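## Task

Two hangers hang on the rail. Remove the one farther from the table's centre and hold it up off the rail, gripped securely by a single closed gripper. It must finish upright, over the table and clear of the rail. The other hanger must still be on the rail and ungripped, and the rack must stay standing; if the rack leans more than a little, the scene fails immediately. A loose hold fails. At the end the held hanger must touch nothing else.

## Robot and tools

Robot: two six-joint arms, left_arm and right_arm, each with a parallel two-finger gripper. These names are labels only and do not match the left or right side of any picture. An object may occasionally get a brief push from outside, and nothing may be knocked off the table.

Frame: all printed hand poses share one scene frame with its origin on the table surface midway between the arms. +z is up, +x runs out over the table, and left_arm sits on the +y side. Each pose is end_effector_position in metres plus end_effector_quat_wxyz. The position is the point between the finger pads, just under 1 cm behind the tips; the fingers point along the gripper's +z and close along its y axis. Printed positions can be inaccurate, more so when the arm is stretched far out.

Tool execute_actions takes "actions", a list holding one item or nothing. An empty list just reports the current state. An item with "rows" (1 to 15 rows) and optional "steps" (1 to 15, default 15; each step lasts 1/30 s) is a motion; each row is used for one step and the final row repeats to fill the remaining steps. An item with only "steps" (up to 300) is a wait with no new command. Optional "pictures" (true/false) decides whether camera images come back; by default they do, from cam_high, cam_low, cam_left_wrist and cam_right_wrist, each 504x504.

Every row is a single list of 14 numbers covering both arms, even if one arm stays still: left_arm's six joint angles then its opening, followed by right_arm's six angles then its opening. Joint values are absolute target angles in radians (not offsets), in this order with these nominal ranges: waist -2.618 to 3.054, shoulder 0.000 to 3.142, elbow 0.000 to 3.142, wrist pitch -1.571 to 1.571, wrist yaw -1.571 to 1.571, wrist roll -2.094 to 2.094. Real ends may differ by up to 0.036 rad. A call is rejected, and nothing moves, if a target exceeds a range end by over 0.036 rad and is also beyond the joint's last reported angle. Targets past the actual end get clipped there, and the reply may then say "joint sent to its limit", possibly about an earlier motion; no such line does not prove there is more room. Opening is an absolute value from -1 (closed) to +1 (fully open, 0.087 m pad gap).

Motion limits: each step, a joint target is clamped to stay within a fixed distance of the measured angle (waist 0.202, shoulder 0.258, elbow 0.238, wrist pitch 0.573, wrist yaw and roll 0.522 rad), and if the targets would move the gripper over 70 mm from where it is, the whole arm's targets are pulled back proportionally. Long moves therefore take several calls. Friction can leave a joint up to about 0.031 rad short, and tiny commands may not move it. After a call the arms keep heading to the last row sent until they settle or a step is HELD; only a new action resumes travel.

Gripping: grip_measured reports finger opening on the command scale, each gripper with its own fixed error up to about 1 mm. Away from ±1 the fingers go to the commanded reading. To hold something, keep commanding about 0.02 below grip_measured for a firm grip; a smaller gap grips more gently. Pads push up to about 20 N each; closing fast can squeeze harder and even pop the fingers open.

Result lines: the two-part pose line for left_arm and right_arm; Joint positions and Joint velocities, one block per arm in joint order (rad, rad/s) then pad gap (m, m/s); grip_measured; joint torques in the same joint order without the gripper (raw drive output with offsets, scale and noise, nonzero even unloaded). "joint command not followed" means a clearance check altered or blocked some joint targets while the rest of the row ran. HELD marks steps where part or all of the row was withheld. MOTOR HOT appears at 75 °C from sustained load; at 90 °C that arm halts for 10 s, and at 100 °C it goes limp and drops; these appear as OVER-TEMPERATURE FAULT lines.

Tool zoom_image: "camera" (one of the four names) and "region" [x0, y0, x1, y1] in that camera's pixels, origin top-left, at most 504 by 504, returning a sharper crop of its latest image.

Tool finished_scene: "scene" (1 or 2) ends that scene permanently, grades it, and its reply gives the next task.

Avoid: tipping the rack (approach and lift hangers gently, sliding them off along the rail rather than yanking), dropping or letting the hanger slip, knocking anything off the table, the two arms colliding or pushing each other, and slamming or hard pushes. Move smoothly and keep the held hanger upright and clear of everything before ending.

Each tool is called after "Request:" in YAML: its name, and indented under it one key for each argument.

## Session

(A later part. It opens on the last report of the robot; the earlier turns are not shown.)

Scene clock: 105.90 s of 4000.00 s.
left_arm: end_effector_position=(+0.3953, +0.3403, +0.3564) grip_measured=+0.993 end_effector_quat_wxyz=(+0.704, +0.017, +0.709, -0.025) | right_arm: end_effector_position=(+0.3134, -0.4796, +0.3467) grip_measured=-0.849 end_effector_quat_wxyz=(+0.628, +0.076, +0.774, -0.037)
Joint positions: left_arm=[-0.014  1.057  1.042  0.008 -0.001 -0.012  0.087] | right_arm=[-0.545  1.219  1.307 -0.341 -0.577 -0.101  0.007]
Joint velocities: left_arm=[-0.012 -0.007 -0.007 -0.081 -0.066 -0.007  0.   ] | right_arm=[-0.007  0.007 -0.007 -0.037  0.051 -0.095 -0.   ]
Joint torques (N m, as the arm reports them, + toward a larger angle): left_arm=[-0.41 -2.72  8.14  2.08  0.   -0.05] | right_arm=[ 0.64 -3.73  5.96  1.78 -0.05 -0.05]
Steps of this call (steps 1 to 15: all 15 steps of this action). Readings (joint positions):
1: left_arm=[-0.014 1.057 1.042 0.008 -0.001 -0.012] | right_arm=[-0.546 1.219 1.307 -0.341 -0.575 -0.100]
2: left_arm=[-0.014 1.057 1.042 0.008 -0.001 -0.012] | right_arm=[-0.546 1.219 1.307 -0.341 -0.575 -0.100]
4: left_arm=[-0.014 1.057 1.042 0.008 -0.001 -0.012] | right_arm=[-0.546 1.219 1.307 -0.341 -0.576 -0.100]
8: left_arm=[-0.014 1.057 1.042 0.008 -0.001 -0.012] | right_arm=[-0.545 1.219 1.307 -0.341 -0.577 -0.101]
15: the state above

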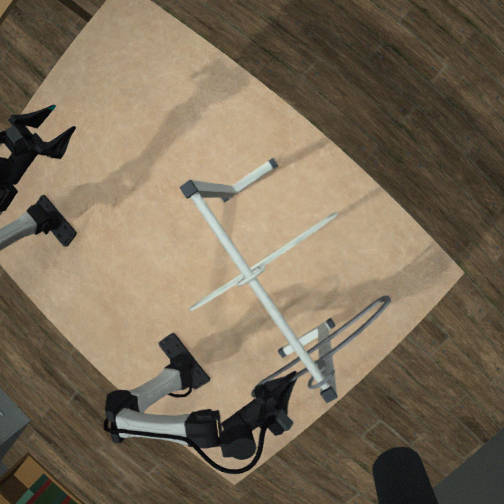

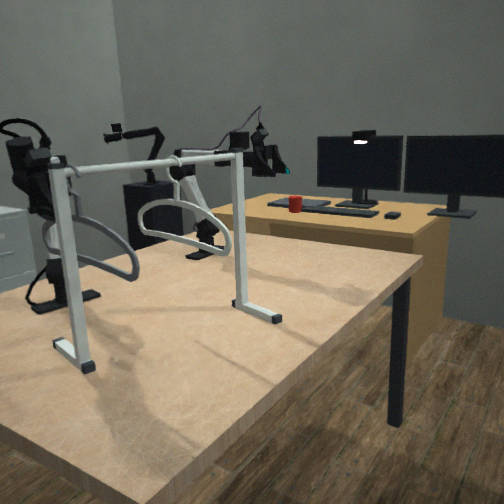

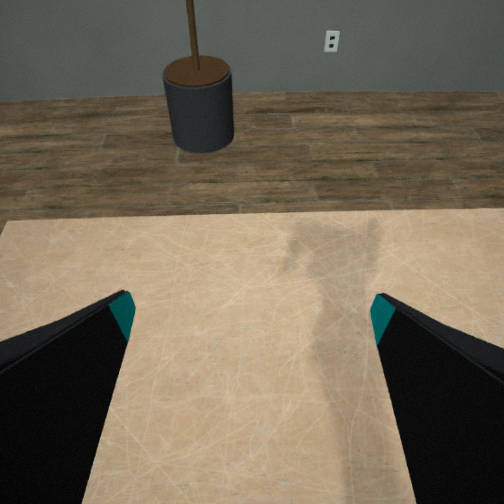

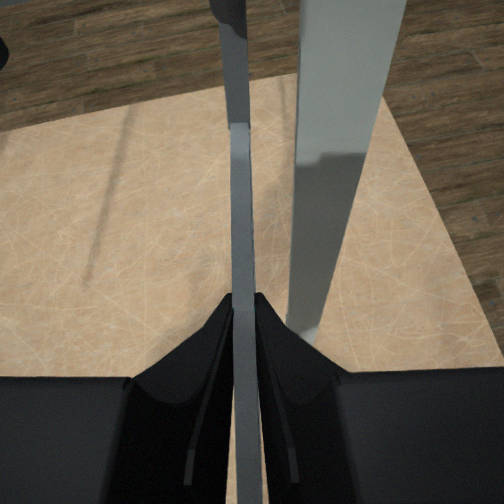

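Request:
execute_actions:
  actions:
    - {"rows":[[-0.014,1.057,1.042,0.008,-0.001,-0.012,1,-0.538,1.228,1.325,-0.345,-0.573,-0.102,-0.88],[-0.014,1.057,1.042,0.008,-0.001,-0.012,1,-0.538,1.231,1.335,-0.351,-0.573,-0.102,-0.88],[-0.014,1.057,1.042,0.008,-0.001,-0.012,1,-0.538,1.234,1.347,-0.359,-0.573,-0.102,-0.88],[-0.014,1.057,1.042,0.008,-0.001,-0.012,1,-0.538,1.238,1.361,-0.369,-0.573,-0.102,-0.88],[-0.014,1.057,1.042,0.008,-0.001,-0.012,1,-0.538,1.242,1.377,-0.38,-0.573,-0.102,-0.88],[-0.014,1.057,1.042,0.008,-0.001,-0.012,1,-0.538,1.247,1.394,-0.392,-0.573,-0.102,-0.88],[-0.014,1.057,1.042,0.008,-0.001,-0.012,1,-0.538,1.252,1.411,-0.404,-0.573,-0.102,-0.88],[-0.014,1.057,1.042,0.008,-0.001,-0.012,1,-0.538,1.257,1.428,-0.417,-0.573,-0.102,-0.88],[-0.014,1.057,1.042,0.008,-0.001,-0.012,1,-0.538,1.261,1.444,-0.429,-0.573,-0.102,-0.88],[-0.014,1.057,1.042,0.008,-0.001,-0.012,1,-0.538,1.265,1.459,-0.44,-0.573,-0.102,-0.88],[-0.014,1.057,1.042,0.008,-0.001,-0.012,1,-0.538,1.268,1.472,-0.45,-0.573,-0.102,-0.88],[-0.014,1.057,1.042,0.008,-0.001,-0.012,1,-0.538,1.271,1.482,-0.458,-0.573,-0.102,-0.88],[-0.014,1.057,1.042,0.008,-0.001,-0.012,1,-0.538,1.273,1.49,-0.464,-0.573,-0.102,-0.88],[-0.014,1.057,1.042,0.008,-0.001,-0.012,1,-0.538,1.274,1.494,-0.467,-0.573,-0.102,-0.88],[-0.014,1.057,1.042,0.008,-0.001,-0.012,1,-0.538,1.274,1.495,-0.468,-0.573,-0.102,-0.88]],"steps":15}
  pictures: false

Request:
execute_actions:
  actions:
    - {"steps":12}

Request:
zoom_image:
  camera: "cam_low"
  region: [0, 130, 150, 280]

Scene clock: 115.10 s of 4000.00 s.
left_arm: end_effector_position=(+0.3953, +0.3403, +0.3564) grip_measured=+0.993 end_effector_quat_wxyz=(+0.704, +0.017, +0.709, -0.025) | right_arm: end_effector_position=(+0.3126, -0.4794, +0.3823) grip_measured=-0.849 end_effector_quat_wxyz=(+0.633, +0.073, +0.769, -0.042)
Joint positions: left_arm=[-0.014  1.057  1.042  0.008 -0.001 -0.012  0.087] | right_arm=[-0.545  1.255  1.466 -0.445 -0.575 -0.101  0.007]
Joint velocities: left_arm=[ 0.007 -0.007  0.002 -0.051 -0.022 -0.022 -0.   ] | right_arm=[-0.017  0.017  0.134 -0.242  0.022 -0.007  0.   ]
Joint torques (N m, as the arm reports them, + toward a larger angle): left_arm=[-0.43 -2.71  8.12  2.09  0.02 -0.06] | right_arm=[ 0.84 -2.62  8.17  1.87 -0.08 -0.04]
Steps of this call (steps 1 to 15: the robot went on to your last target; steps 16 to 90: nothing new was sent; then 5.70 s passed at rest; steps 91 to 105: all 15 steps of this action). Readings (joint positions):
91: left_arm=[-0.014 1.057 1.042 0.008 -0.001 -0.012] | right_arm=[-0.545 1.219 1.307 -0.341 -0.577 -0.101]
92: left_arm=[-0.014 1.057 1.042 0.008 -0.001 -0.012] | right_arm=[-0.545 1.219 1.308 -0.342 -0.577 -0.101]
94: left_arm=[-0.014 1.057 1.042 0.008 -0.001 -0.012] | right_arm=[-0.545 1.219 1.318 -0.352 -0.577 -0.101]
98: left_arm=[-0.014 1.057 1.042 0.008 -0.001 -0.012] | right_arm=[-0.545 1.234 1.373 -0.389 -0.576 -0.101]
105: the state above

Scene clock: 115.50 s of 4000.00 s.
left_arm: end_effector_position=(+0.3953, +0.3403, +0.3564) grip_measured=+0.993 end_effector_quat_wxyz=(+0.704, +0.017, +0.709, -0.025) | right_arm: end_effector_position=(+0.3106, -0.4775, +0.3785) grip_measured=-0.849 end_effector_quat_wxyz=(+0.626, +0.078, +0.775, -0.037)
Joint positions: left_arm=[-0.014  1.057  1.042  0.008 -0.001 -0.012  0.087] | right_arm=[-0.545  1.255  1.471 -0.473 -0.575 -0.101  0.007]
Joint velocities: left_arm=[ 0.017 -0.022 -0.007 -0.037  0.037 -0.007 -0.001] | right_arm=[ 0.002 -0.017  0.007 -0.037 -0.007 -0.051 -0.001]
Joint torques (N m, as the arm reports them, + toward a larger angle): left_arm=[-0.4  -2.77  8.1   2.09  0.01 -0.06] | right_arm=[ 0.68 -2.41  8.42  1.88 -0.08 -0.04]
Steps of this call (steps 1 to 12: the robot went on to your last target). Readings (joint positions):
1: left_arm=[-0.014 1.057 1.042 0.008 -0.001 -0.012] | right_arm=[-0.545 1.255 1.469 -0.451 -0.575 -0.101]
2: left_arm=[-0.014 1.057 1.042 0.008 -0.001 -0.012] | right_arm=[-0.545 1.255 1.471 -0.456 -0.575 -0.101]
4: left_arm=[-0.014 1.057 1.042 0.008 -0.001 -0.012] | right_arm=[-0.545 1.255 1.471 -0.462 -0.575 -0.101]
8: left_arm=[-0.014 1.057 1.042 0.008 -0.001 -0.012] | right_arm=[-0.545 1.255 1.471 -0.470 -0.575 -0.101]
12: the state above

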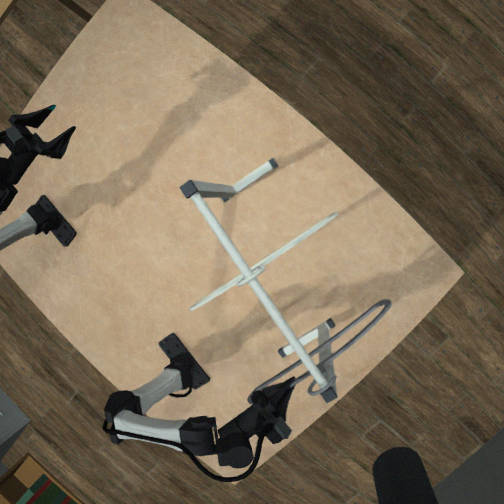

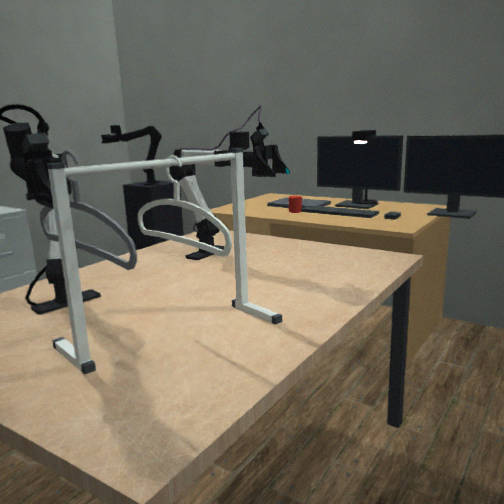

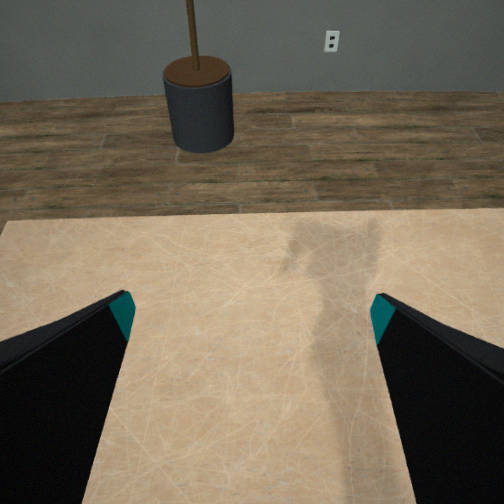

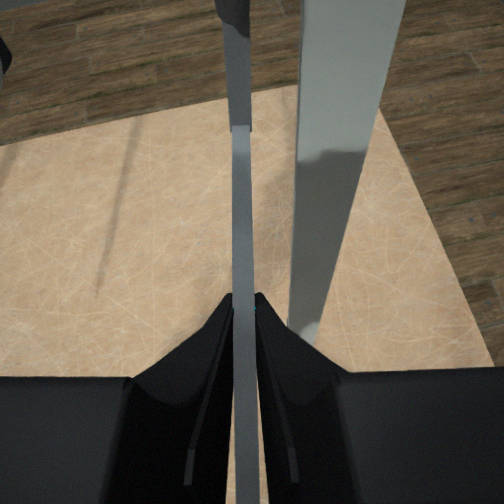

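Region (0, 130, 150, 280) of cam_low's 504x504 image, scaled by 3.360, with more detail than that image has.

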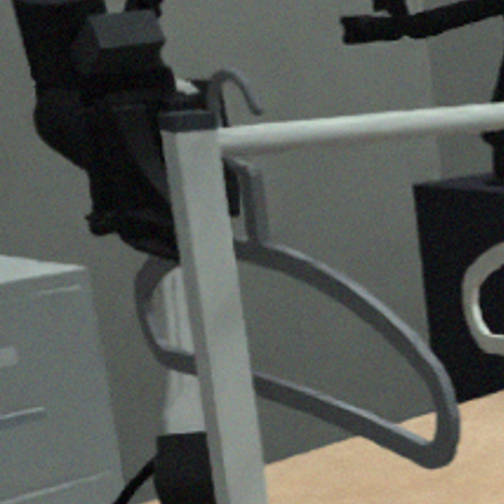

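Request:
execute_actions:
  actions:
    - {"rows":[[-0.014,1.057,1.042,0.008,-0.001,-0.012,1,-0.538,1.232,1.456,-0.475,-0.573,-0.102,-0.88],[-0.014,1.057,1.042,0.008,-0.001,-0.012,1,-0.538,1.227,1.453,-0.477,-0.573,-0.103,-0.88],[-0.014,1.057,1.042,0.008,-0.001,-0.012,1,-0.538,1.22,1.449,-0.48,-0.573,-0.105,-0.88],[-0.014,1.057,1.042,0.008,-0.001,-0.012,1,-0.538,1.212,1.444,-0.483,-0.573,-0.107,-0.88],[-0.014,1.057,1.042,0.008,-0.001,-0.012,1,-0.538,1.202,1.438,-0.487,-0.573,-0.109,-0.88],[-0.014,1.057,1.042,0.008,-0.001,-0.012,1,-0.538,1.191,1.432,-0.492,-0.573,-0.111,-0.88],[-0.014,1.057,1.042,0.008,-0.001,-0.012,1,-0.538,1.18,1.425,-0.497,-0.573,-0.113,-0.88],[-0.014,1.057,1.042,0.008,-0.001,-0.012,1,-0.538,1.168,1.418,-0.502,-0.573,-0.115,-0.88],[-0.014,1.057,1.042,0.008,-0.001,-0.012,1,-0.538,1.156,1.411,-0.507,-0.573,-0.117,-0.88],[-0.014,1.057,1.042,0.008,-0.001,-0.012,1,-0.538,1.144,1.404,-0.512,-0.573,-0.119,-0.88],[-0.014,1.057,1.042,0.008,-0.001,-0.012,1,-0.538,1.132,1.397,-0.517,-0.573,-0.121,-0.88],[-0.014,1.057,1.042,0.008,-0.001,-0.012,1,-0.538,1.12,1.39,-0.523,-0.573,-0.123,-0.88],[-0.014,1.057,1.042,0.008,-0.001,-0.012,1,-0.538,1.108,1.384,-0.529,-0.573,-0.125,-0.88],[-0.014,1.057,1.042,0.008,-0.001,-0.012,1,-0.538,1.097,1.378,-0.534,-0.573,-0.125,-0.88],[-0.014,1.057,1.042,0.008,-0.001,-0.012,1,-0.538,1.086,1.372,-0.539,-0.573,-0.125,-0.88]],"steps":15}
  pictures: false

Request:
execute_actions:
  actions:
    - {"steps":10}

Request:
zoom_image:
  camera: "cam_low"
  region: [0, 130, 150, 280]

Scene clock: 148.07 s of 4000.00 s.
left_arm: end_effector_position=(+0.3953, +0.3403, +0.3564) grip_measured=+0.993 end_effector_quat_wxyz=(+0.704, +0.017, +0.709, -0.025) | right_arm: end_effector_position=(+0.2831, -0.4531, +0.3782) grip_measured=-0.849 end_effector_quat_wxyz=(+0.626, +0.073, +0.775, -0.042)
Joint positions: left_arm=[-0.014  1.057  1.042  0.008 -0.001 -0.012  0.087] | right_arm=[-0.545  1.128  1.397 -0.525 -0.573 -0.115  0.007]
Joint velocities: left_arm=[ 0.007 -0.017 -0.002  0.066 -0.051  0.022  0.001] | right_arm=[ 0.007 -0.364 -0.164 -0.183  0.037 -0.066 -0.002]
Joint torques (N m, as the arm reports them, + toward a larger angle): left_arm=[-0.42 -2.73  8.12  2.08  0.01 -0.06] | right_arm=[ 0.69 -4.12  5.78  1.87 -0.11 -0.08]
Steps of this call (steps 1 to 30: the robot went on to your last target; steps 31 to 100: nothing new was sent; then 28.73 s passed at rest; steps 101 to 115: all 15 steps of this action). Readings (joint positions):
101: left_arm=[-0.014 1.057 1.042 0.008 -0.001 -0.012] | right_arm=[-0.545 1.255 1.471 -0.476 -0.575 -0.101]
102: left_arm=[-0.014 1.057 1.042 0.008 -0.001 -0.012] | right_arm=[-0.545 1.255 1.471 -0.477 -0.575 -0.101]
104: left_arm=[-0.014 1.057 1.042 0.008 -0.001 -0.012] | right_arm=[-0.545 1.253 1.468 -0.479 -0.574 -0.101]
108: left_arm=[-0.014 1.057 1.042 0.008 -0.001 -0.012] | right_arm=[-0.545 1.219 1.440 -0.494 -0.573 -0.105]
115: the state above

Scene clock: 148.40 s of 4000.00 s.
left_arm: end_effector_position=(+0.3953, +0.3403, +0.3564) grip_measured=+0.993 end_effector_quat_wxyz=(+0.704, +0.017, +0.709, -0.025) | right_arm: end_effector_position=(+0.2770, -0.4476, +0.3798) grip_measured=-0.849 end_effector_quat_wxyz=(+0.626, +0.071, +0.775, -0.044)
Joint positions: left_arm=[-0.014  1.057  1.042  0.008 -0.001 -0.012  0.087] | right_arm=[-0.545  1.102  1.391 -0.543 -0.573 -0.119  0.007]
Joint velocities: left_arm=[-0.002  0.002 -0.002 -0.007 -0.037 -0.022 -0.001] | right_arm=[-0.007 -0.017 -0.027  0.007 -0.007 -0.11   0.002]
Joint torques (N m, as the arm reports them, + toward a larger angle): left_arm=[-0.43 -2.71  8.12  2.08  0.01 -0.05] | right_arm=[ 0.67 -3.5   5.38  1.87 -0.1  -0.09]
Steps of this call (steps 1 to 10: the robot went on to your last target). Readings (joint positions):
1: left_arm=[-0.014 1.057 1.042 0.008 -0.001 -0.012] | right_arm=[-0.545 1.117 1.393 -0.530 -0.573 -0.116]
2: left_arm=[-0.014 1.057 1.042 0.008 -0.001 -0.012] | right_arm=[-0.545 1.109 1.391 -0.534 -0.573 -0.117]
4: left_arm=[-0.014 1.057 1.042 0.008 -0.001 -0.012] | right_arm=[-0.545 1.103 1.391 -0.537 -0.573 -0.118]
8: left_arm=[-0.014 1.057 1.042 0.008 -0.001 -0.012] | right_arm=[-0.545 1.102 1.391 -0.542 -0.573 -0.119]
10: the state above

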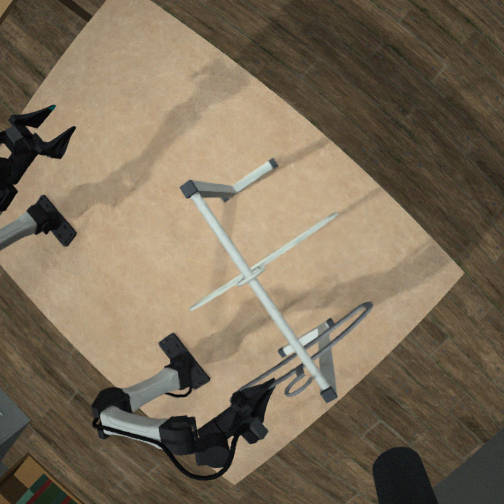

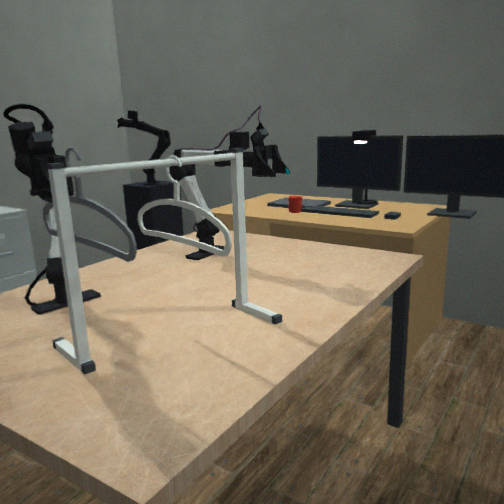

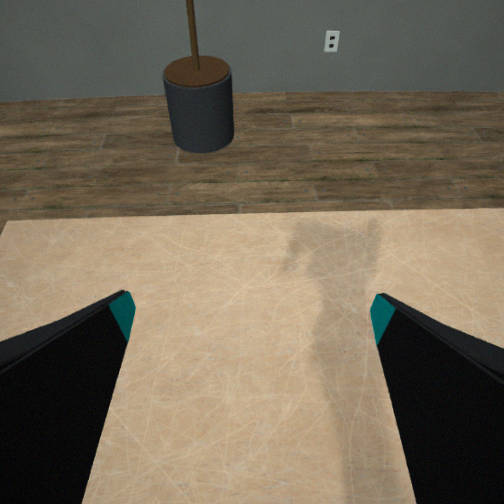

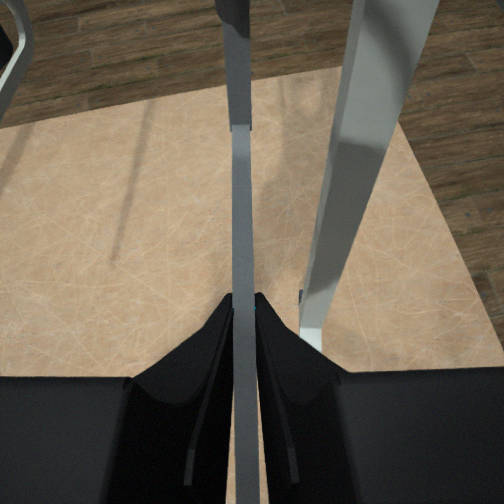

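Region (0, 130, 150, 280) of cam_low's 504x504 image, scaled by 3.360, with more detail than that image has.

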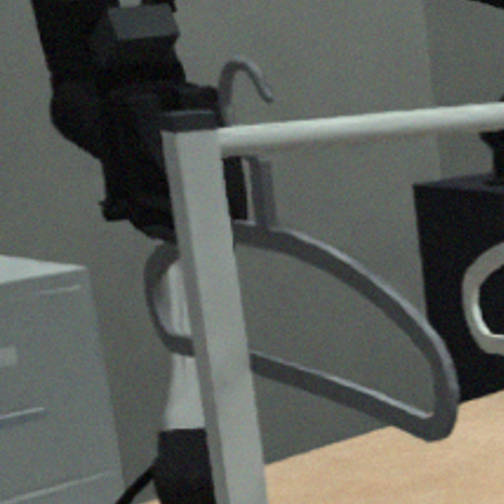

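Request:
execute_actions:
  actions:
    - {"rows":[[-0.014,1.057,1.042,0.008,-0.001,-0.012,1,-0.538,1.08,1.372,-0.545,-0.57,-0.123,-0.88],[-0.014,1.057,1.042,0.008,-0.001,-0.012,1,-0.538,1.074,1.369,-0.549,-0.568,-0.123,-0.88],[-0.014,1.057,1.042,0.008,-0.001,-0.012,1,-0.538,1.066,1.366,-0.554,-0.566,-0.122,-0.88],[-0.014,1.057,1.042,0.008,-0.001,-0.012,1,-0.538,1.056,1.361,-0.56,-0.563,-0.122,-0.88],[-0.014,1.057,1.042,0.008,-0.001,-0.012,1,-0.538,1.044,1.356,-0.567,-0.56,-0.121,-0.88],[-0.014,1.057,1.042,0.008,-0.001,-0.012,1,-0.538,1.031,1.35,-0.575,-0.557,-0.121,-0.88],[-0.014,1.057,1.042,0.008,-0.001,-0.012,1,-0.538,1.017,1.344,-0.584,-0.554,-0.12,-0.88],[-0.014,1.057,1.042,0.008,-0.001,-0.012,1,-0.538,1.002,1.337,-0.594,-0.551,-0.12,-0.88],[-0.014,1.057,1.042,0.008,-0.001,-0.012,1,-0.538,0.986,1.33,-0.605,-0.548,-0.119,-0.88],[-0.014,1.057,1.042,0.008,-0.001,-0.012,1,-0.538,0.97,1.323,-0.616,-0.545,-0.119,-0.88],[-0.014,1.057,1.042,0.008,-0.001,-0.012,1,-0.538,0.953,1.317,-0.628,-0.542,-0.118,-0.88],[-0.014,1.057,1.042,0.008,-0.001,-0.012,1,-0.538,0.936,1.311,-0.64,-0.539,-0.118,-0.88],[-0.014,1.057,1.042,0.008,-0.001,-0.012,1,-0.538,0.918,1.306,-0.653,-0.536,-0.117,-0.88],[-0.014,1.057,1.042,0.008,-0.001,-0.012,1,-0.538,0.9,1.301,-0.666,-0.533,-0.117,-0.88],[-0.014,1.057,1.042,0.008,-0.001,-0.012,1,-0.538,0.882,1.297,-0.68,-0.53,-0.116,-0.88]],"steps":15}
  pictures: false

Request:
execute_actions:
  actions:
    - {"rows":[[-0.014,1.057,1.042,0.008,-0.001,-0.012,1,-0.538,0.864,1.294,-0.695,-0.527,-0.116,-0.88],[-0.014,1.057,1.042,0.008,-0.001,-0.012,1,-0.538,0.846,1.292,-0.71,-0.524,-0.115,-0.88],[-0.014,1.057,1.042,0.008,-0.001,-0.012,1,-0.538,0.828,1.291,-0.726,-0.521,-0.115,-0.88],[-0.014,1.057,1.042,0.008,-0.001,-0.012,1,-0.538,0.81,1.291,-0.742,-0.518,-0.114,-0.88],[-0.014,1.057,1.042,0.008,-0.001,-0.012,1,-0.538,0.792,1.293,-0.759,-0.515,-0.114,-0.88],[-0.014,1.057,1.042,0.008,-0.001,-0.012,1,-0.538,0.774,1.297,-0.778,-0.512,-0.113,-0.88],[-0.014,1.057,1.042,0.008,-0.001,-0.012,1,-0.538,0.756,1.303,-0.798,-0.509,-0.113,-0.88],[-0.014,1.057,1.042,0.008,-0.001,-0.012,1,-0.538,0.738,1.309,-0.818,-0.506,-0.112,-0.88],[-0.014,1.057,1.042,0.008,-0.001,-0.012,1,-0.538,0.72,1.315,-0.838,-0.503,-0.112,-0.88],[-0.014,1.057,1.042,0.008,-0.001,-0.012,1,-0.538,0.702,1.321,-0.859,-0.5,-0.111,-0.88],[-0.014,1.057,1.042,0.008,-0.001,-0.012,1,-0.538,0.684,1.327,-0.88,-0.497,-0.111,-0.88],[-0.014,1.057,1.042,0.008,-0.001,-0.012,1,-0.538,0.666,1.333,-0.902,-0.494,-0.11,-0.88],[-0.014,1.057,1.042,0.008,-0.001,-0.012,1,-0.538,0.648,1.34,-0.925,-0.491,-0.11,-0.88],[-0.014,1.057,1.042,0.008,-0.001,-0.012,1,-0.538,0.63,1.348,-0.95,-0.488,-0.109,-0.88],[-0.014,1.057,1.042,0.008,-0.001,-0.012,1,-0.538,0.612,1.357,-0.975,-0.485,-0.109,-0.88]],"steps":15}
  pictures: false

Request:
execute_actions:
  actions:
    - {"rows":[[-0.014,1.057,1.042,0.008,-0.001,-0.012,1,-0.538,0.594,1.368,-1.002,-0.482,-0.108,-0.88],[-0.014,1.057,1.042,0.008,-0.001,-0.012,1,-0.538,0.576,1.38,-1.03,-0.479,-0.108,-0.88],[-0.014,1.057,1.042,0.008,-0.001,-0.012,1,-0.538,0.558,1.393,-1.059,-0.476,-0.107,-0.88],[-0.014,1.057,1.042,0.008,-0.001,-0.012,1,-0.538,0.541,1.407,-1.089,-0.473,-0.107,-0.88],[-0.014,1.057,1.042,0.008,-0.001,-0.012,1,-0.538,0.524,1.422,-1.119,-0.47,-0.106,-0.88],[-0.014,1.057,1.042,0.008,-0.001,-0.012,1,-0.538,0.508,1.438,-1.149,-0.467,-0.106,-0.88],[-0.014,1.057,1.042,0.008,-0.001,-0.012,1,-0.538,0.493,1.455,-1.179,-0.464,-0.105,-0.88],[-0.014,1.057,1.042,0.008,-0.001,-0.012,1,-0.538,0.479,1.472,-1.208,-0.461,-0.105,-0.88],[-0.014,1.057,1.042,0.008,-0.001,-0.012,1,-0.538,0.466,1.488,-1.235,-0.458,-0.104,-0.88],[-0.014,1.057,1.042,0.008,-0.001,-0.012,1,-0.538,0.454,1.503,-1.258,-0.455,-0.104,-0.88],[-0.014,1.057,1.042,0.008,-0.001,-0.012,1,-0.538,0.444,1.516,-1.278,-0.452,-0.103,-0.88],[-0.014,1.057,1.042,0.008,-0.001,-0.012,1,-0.538,0.436,1.526,-1.293,-0.45,-0.103,-0.88],[-0.014,1.057,1.042,0.008,-0.001,-0.012,1,-0.538,0.43,1.534,-1.304,-0.449,-0.102,-0.88],[-0.014,1.057,1.042,0.008,-0.001,-0.012,1,-0.538,0.426,1.539,-1.31,-0.448,-0.102,-0.88],[-0.014,1.057,1.042,0.008,-0.001,-0.012,1,-0.538,0.424,1.541,-1.312,-0.448,-0.102,-0.88]],"steps":15}
  pictures: false

Request:
execute_actions:
  actions:
    - {"steps":12}

Scene clock: 175.10 s of 4000.00 s.
left_arm: end_effector_position=(+0.3953, +0.3403, +0.3564) grip_measured=+0.993 end_effector_quat_wxyz=(+0.704, +0.017, +0.709, -0.025) | right_arm: end_effector_position=(+0.2388, -0.4182, +0.3754) grip_measured=-0.849 end_effector_quat_wxyz=(+0.623, +0.080, +0.776, -0.055)
Joint positions: left_arm=[-0.014  1.057  1.042  0.008 -0.001 -0.012  0.087] | right_arm=[-0.545  0.936  1.319 -0.64  -0.543 -0.12   0.007]
Joint velocities: left_arm=[ 0.007  0.012 -0.012 -0.007 -0.037  0.007 -0.   ] | right_arm=[-0.002 -0.52  -0.149 -0.315  0.066  0.081 -0.   ]
Joint torques (N m, as the arm reports them, + toward a larger angle): left_arm=[-0.4  -2.76  8.11  2.09  0.01 -0.04] | right_arm=[ 0.59 -2.39  5.43  1.85 -0.09  0.01]
Steps of this call (steps 1 to 30: the robot went on to your last target; steps 31 to 100: nothing new was sent; then 22.87 s passed at rest; steps 101 to 115: all 15 steps of this action). Readings (joint positions):
101: left_arm=[-0.014 1.057 1.042 0.008 -0.001 -0.012] | right_arm=[-0.545 1.102 1.391 -0.547 -0.573 -0.120]
102: left_arm=[-0.014 1.057 1.042 0.008 -0.001 -0.012] | right_arm=[-0.545 1.102 1.391 -0.548 -0.573 -0.120]
104: left_arm=[-0.014 1.057 1.042 0.008 -0.001 -0.012] | right_arm=[-0.545 1.097 1.385 -0.551 -0.570 -0.120]
108: left_arm=[-0.014 1.057 1.042 0.008 -0.001 -0.012] | right_arm=[-0.545 1.057 1.358 -0.574 -0.561 -0.120]
115: the state above

Scene clock: 175.60 s of 4000.00 s.
left_arm: end_effector_position=(+0.3953, +0.3403, +0.3564) grip_measured=+0.993 end_effector_quat_wxyz=(+0.704, +0.017, +0.709, -0.025) | right_arm: end_effector_position=(+0.1667, -0.3601, +0.3776) grip_measured=-0.849 end_effector_quat_wxyz=(+0.624, +0.093, +0.772, -0.073)
Joint positions: left_arm=[-0.014  1.057  1.042  0.008 -0.001 -0.012  0.087] | right_arm=[-0.545  0.666  1.317 -0.892 -0.5   -0.115  0.007]
Joint velocities: left_arm=[ 0.007  0.007  0.002  0.066 -0.022 -0.051 -0.001] | right_arm=[-0.017 -0.491  0.178 -0.681  0.11  -0.037 -0.001]
Joint torques (N m, as the arm reports them, + toward a larger angle): left_arm=[-0.4  -2.73  8.14  2.09  0.01 -0.05] | right_arm=[ 0.61  0.16  7.07  1.97 -0.08  0.03]
Steps of this call (steps 1 to 15: all 15 steps of this action). Readings (joint positions):
1: left_arm=[-0.014 1.057 1.042 0.008 -0.001 -0.012] | right_arm=[-0.545 0.918 1.315 -0.652 -0.541 -0.120]
2: left_arm=[-0.014 1.057 1.042 0.008 -0.001 -0.012] | right_arm=[-0.545 0.899 1.311 -0.664 -0.538 -0.120]
4: left_arm=[-0.014 1.057 1.042 0.008 -0.001 -0.012] | right_arm=[-0.545 0.863 1.307 -0.692 -0.532 -0.120]
8: left_arm=[-0.014 1.057 1.042 0.008 -0.001 -0.012] | right_arm=[-0.545 0.791 1.307 -0.753 -0.521 -0.119]
15: the state above

Scene clock: 176.10 s of 4000.00 s.
left_arm: end_effector_position=(+0.3953, +0.3403, +0.3564) grip_measured=+0.993 end_effector_quat_wxyz=(+0.704, +0.017, +0.709, -0.025) | right_arm: end_effector_position=(+0.0762, -0.2839, +0.3880) grip_measured=-0.849 end_effector_quat_wxyz=(+0.641, +0.096, +0.755, -0.100)
Joint positions: left_arm=[-0.014  1.057  1.042  0.008 -0.001 -0.012  0.087] | right_arm=[-0.545  0.44   1.517 -1.256 -0.461 -0.109  0.007]
Joint velocities: left_arm=[ 0.002  0.012 -0.012  0.051 -0.022  0.037 -0.001] | right_arm=[-0.002 -0.154  0.178 -0.418  0.037 -0.007  0.002]
Joint torques (N m, as the arm reports them, + toward a larger angle): left_arm=[-0.45 -2.73  8.13  2.09  0.01 -0.05] | right_arm=[0.68 4.74 3.95 1.89 0.05 0.03]
Steps of this call (steps 1 to 15: all 15 steps of this action). Readings (joint positions):
1: left_arm=[-0.014 1.057 1.042 0.008 -0.001 -0.012] | right_arm=[-0.545 0.649 1.325 -0.916 -0.496 -0.115]
2: left_arm=[-0.014 1.057 1.042 0.008 -0.001 -0.012] | right_arm=[-0.545 0.633 1.334 -0.940 -0.493 -0.114]
4: left_arm=[-0.014 1.057 1.042 0.008 -0.001 -0.012] | right_arm=[-0.545 0.598 1.358 -0.991 -0.487 -0.114]
8: left_arm=[-0.014 1.057 1.042 0.008 -0.001 -0.012] | right_arm=[-0.545 0.527 1.421 -1.099 -0.476 -0.112]
15: the state above

Scene clock: 176.50 s of 4000.00 s.
left_arm: end_effector_position=(+0.3953, +0.3403, +0.3564) grip_measured=+0.993 end_effector_quat_wxyz=(+0.704, +0.017, +0.709, -0.025) | right_arm: end_effector_position=(+0.0694, -0.2795, +0.3766) grip_measured=-0.849 end_effector_quat_wxyz=(+0.625, +0.108, +0.767, -0.092)
Joint positions: left_arm=[-0.014  1.057  1.042  0.008 -0.001 -0.012  0.087] | right_arm=[-0.545  0.433  1.524 -1.317 -0.452 -0.107  0.007]
Joint velocities: left_arm=[ 0.002  0.002 -0.002 -0.051  0.007 -0.066  0.   ] | right_arm=[-0.022  0.007 -0.007 -0.051  0.007 -0.037 -0.001]
Joint torques (N m, as the arm reports them, + toward a larger angle): left_arm=[-0.41 -2.69  8.11  2.09  0.01 -0.06] | right_arm=[ 0.66  4.73  4.13  1.91 -0.01  0.03]
Steps of this call (steps 1 to 12: the robot went on to your last target). Readings (joint positions):
1: left_arm=[-0.014 1.057 1.042 0.008 -0.001 -0.012] | right_arm=[-0.545 0.435 1.522 -1.268 -0.460 -0.108]
2: left_arm=[-0.014 1.057 1.042 0.008 -0.001 -0.012] | right_arm=[-0.545 0.433 1.524 -1.278 -0.459 -0.108]
4: left_arm=[-0.014 1.057 1.042 0.008 -0.001 -0.012] | right_arm=[-0.545 0.433 1.524 -1.294 -0.458 -0.108]
8: left_arm=[-0.014 1.057 1.042 0.008 -0.001 -0.012] | right_arm=[-0.545 0.433 1.524 -1.311 -0.454 -0.107]
12: the state above

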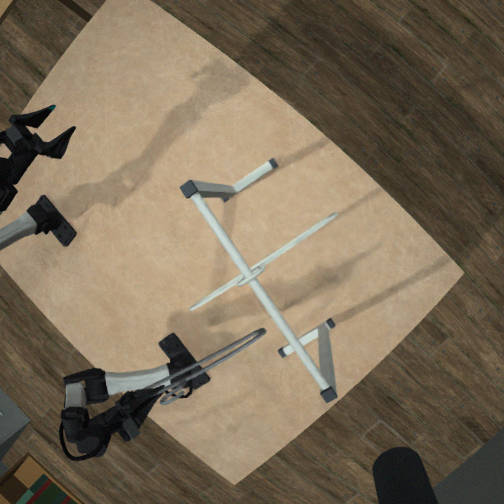

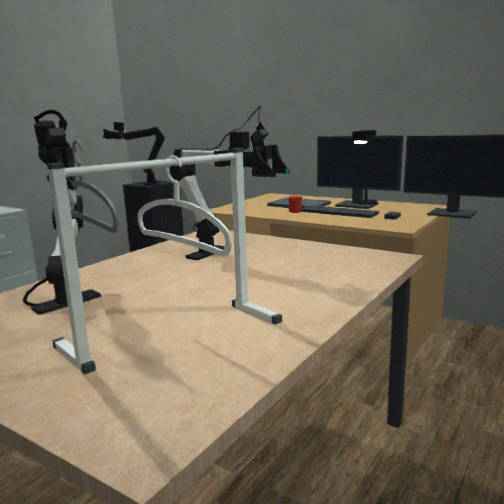

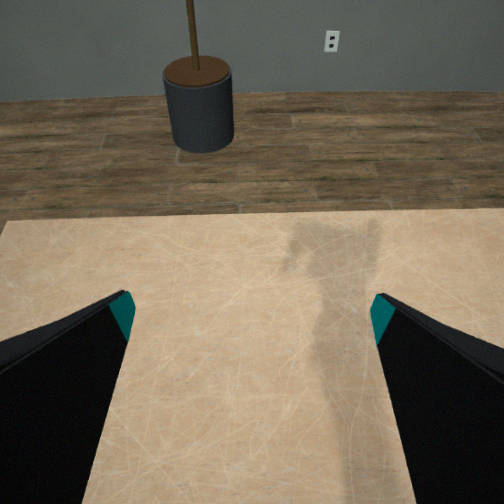

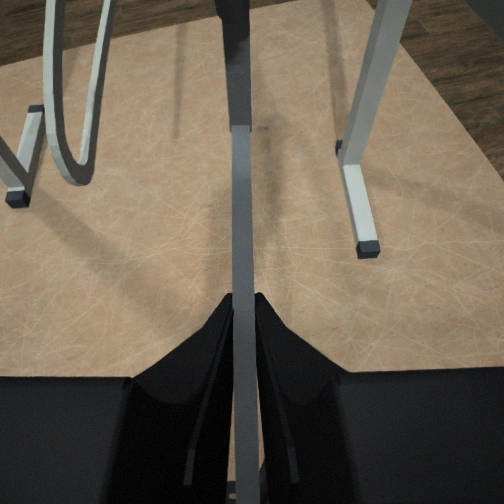

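Request:
finished_scene:
  scene: 2

The scene is finished: the task was done.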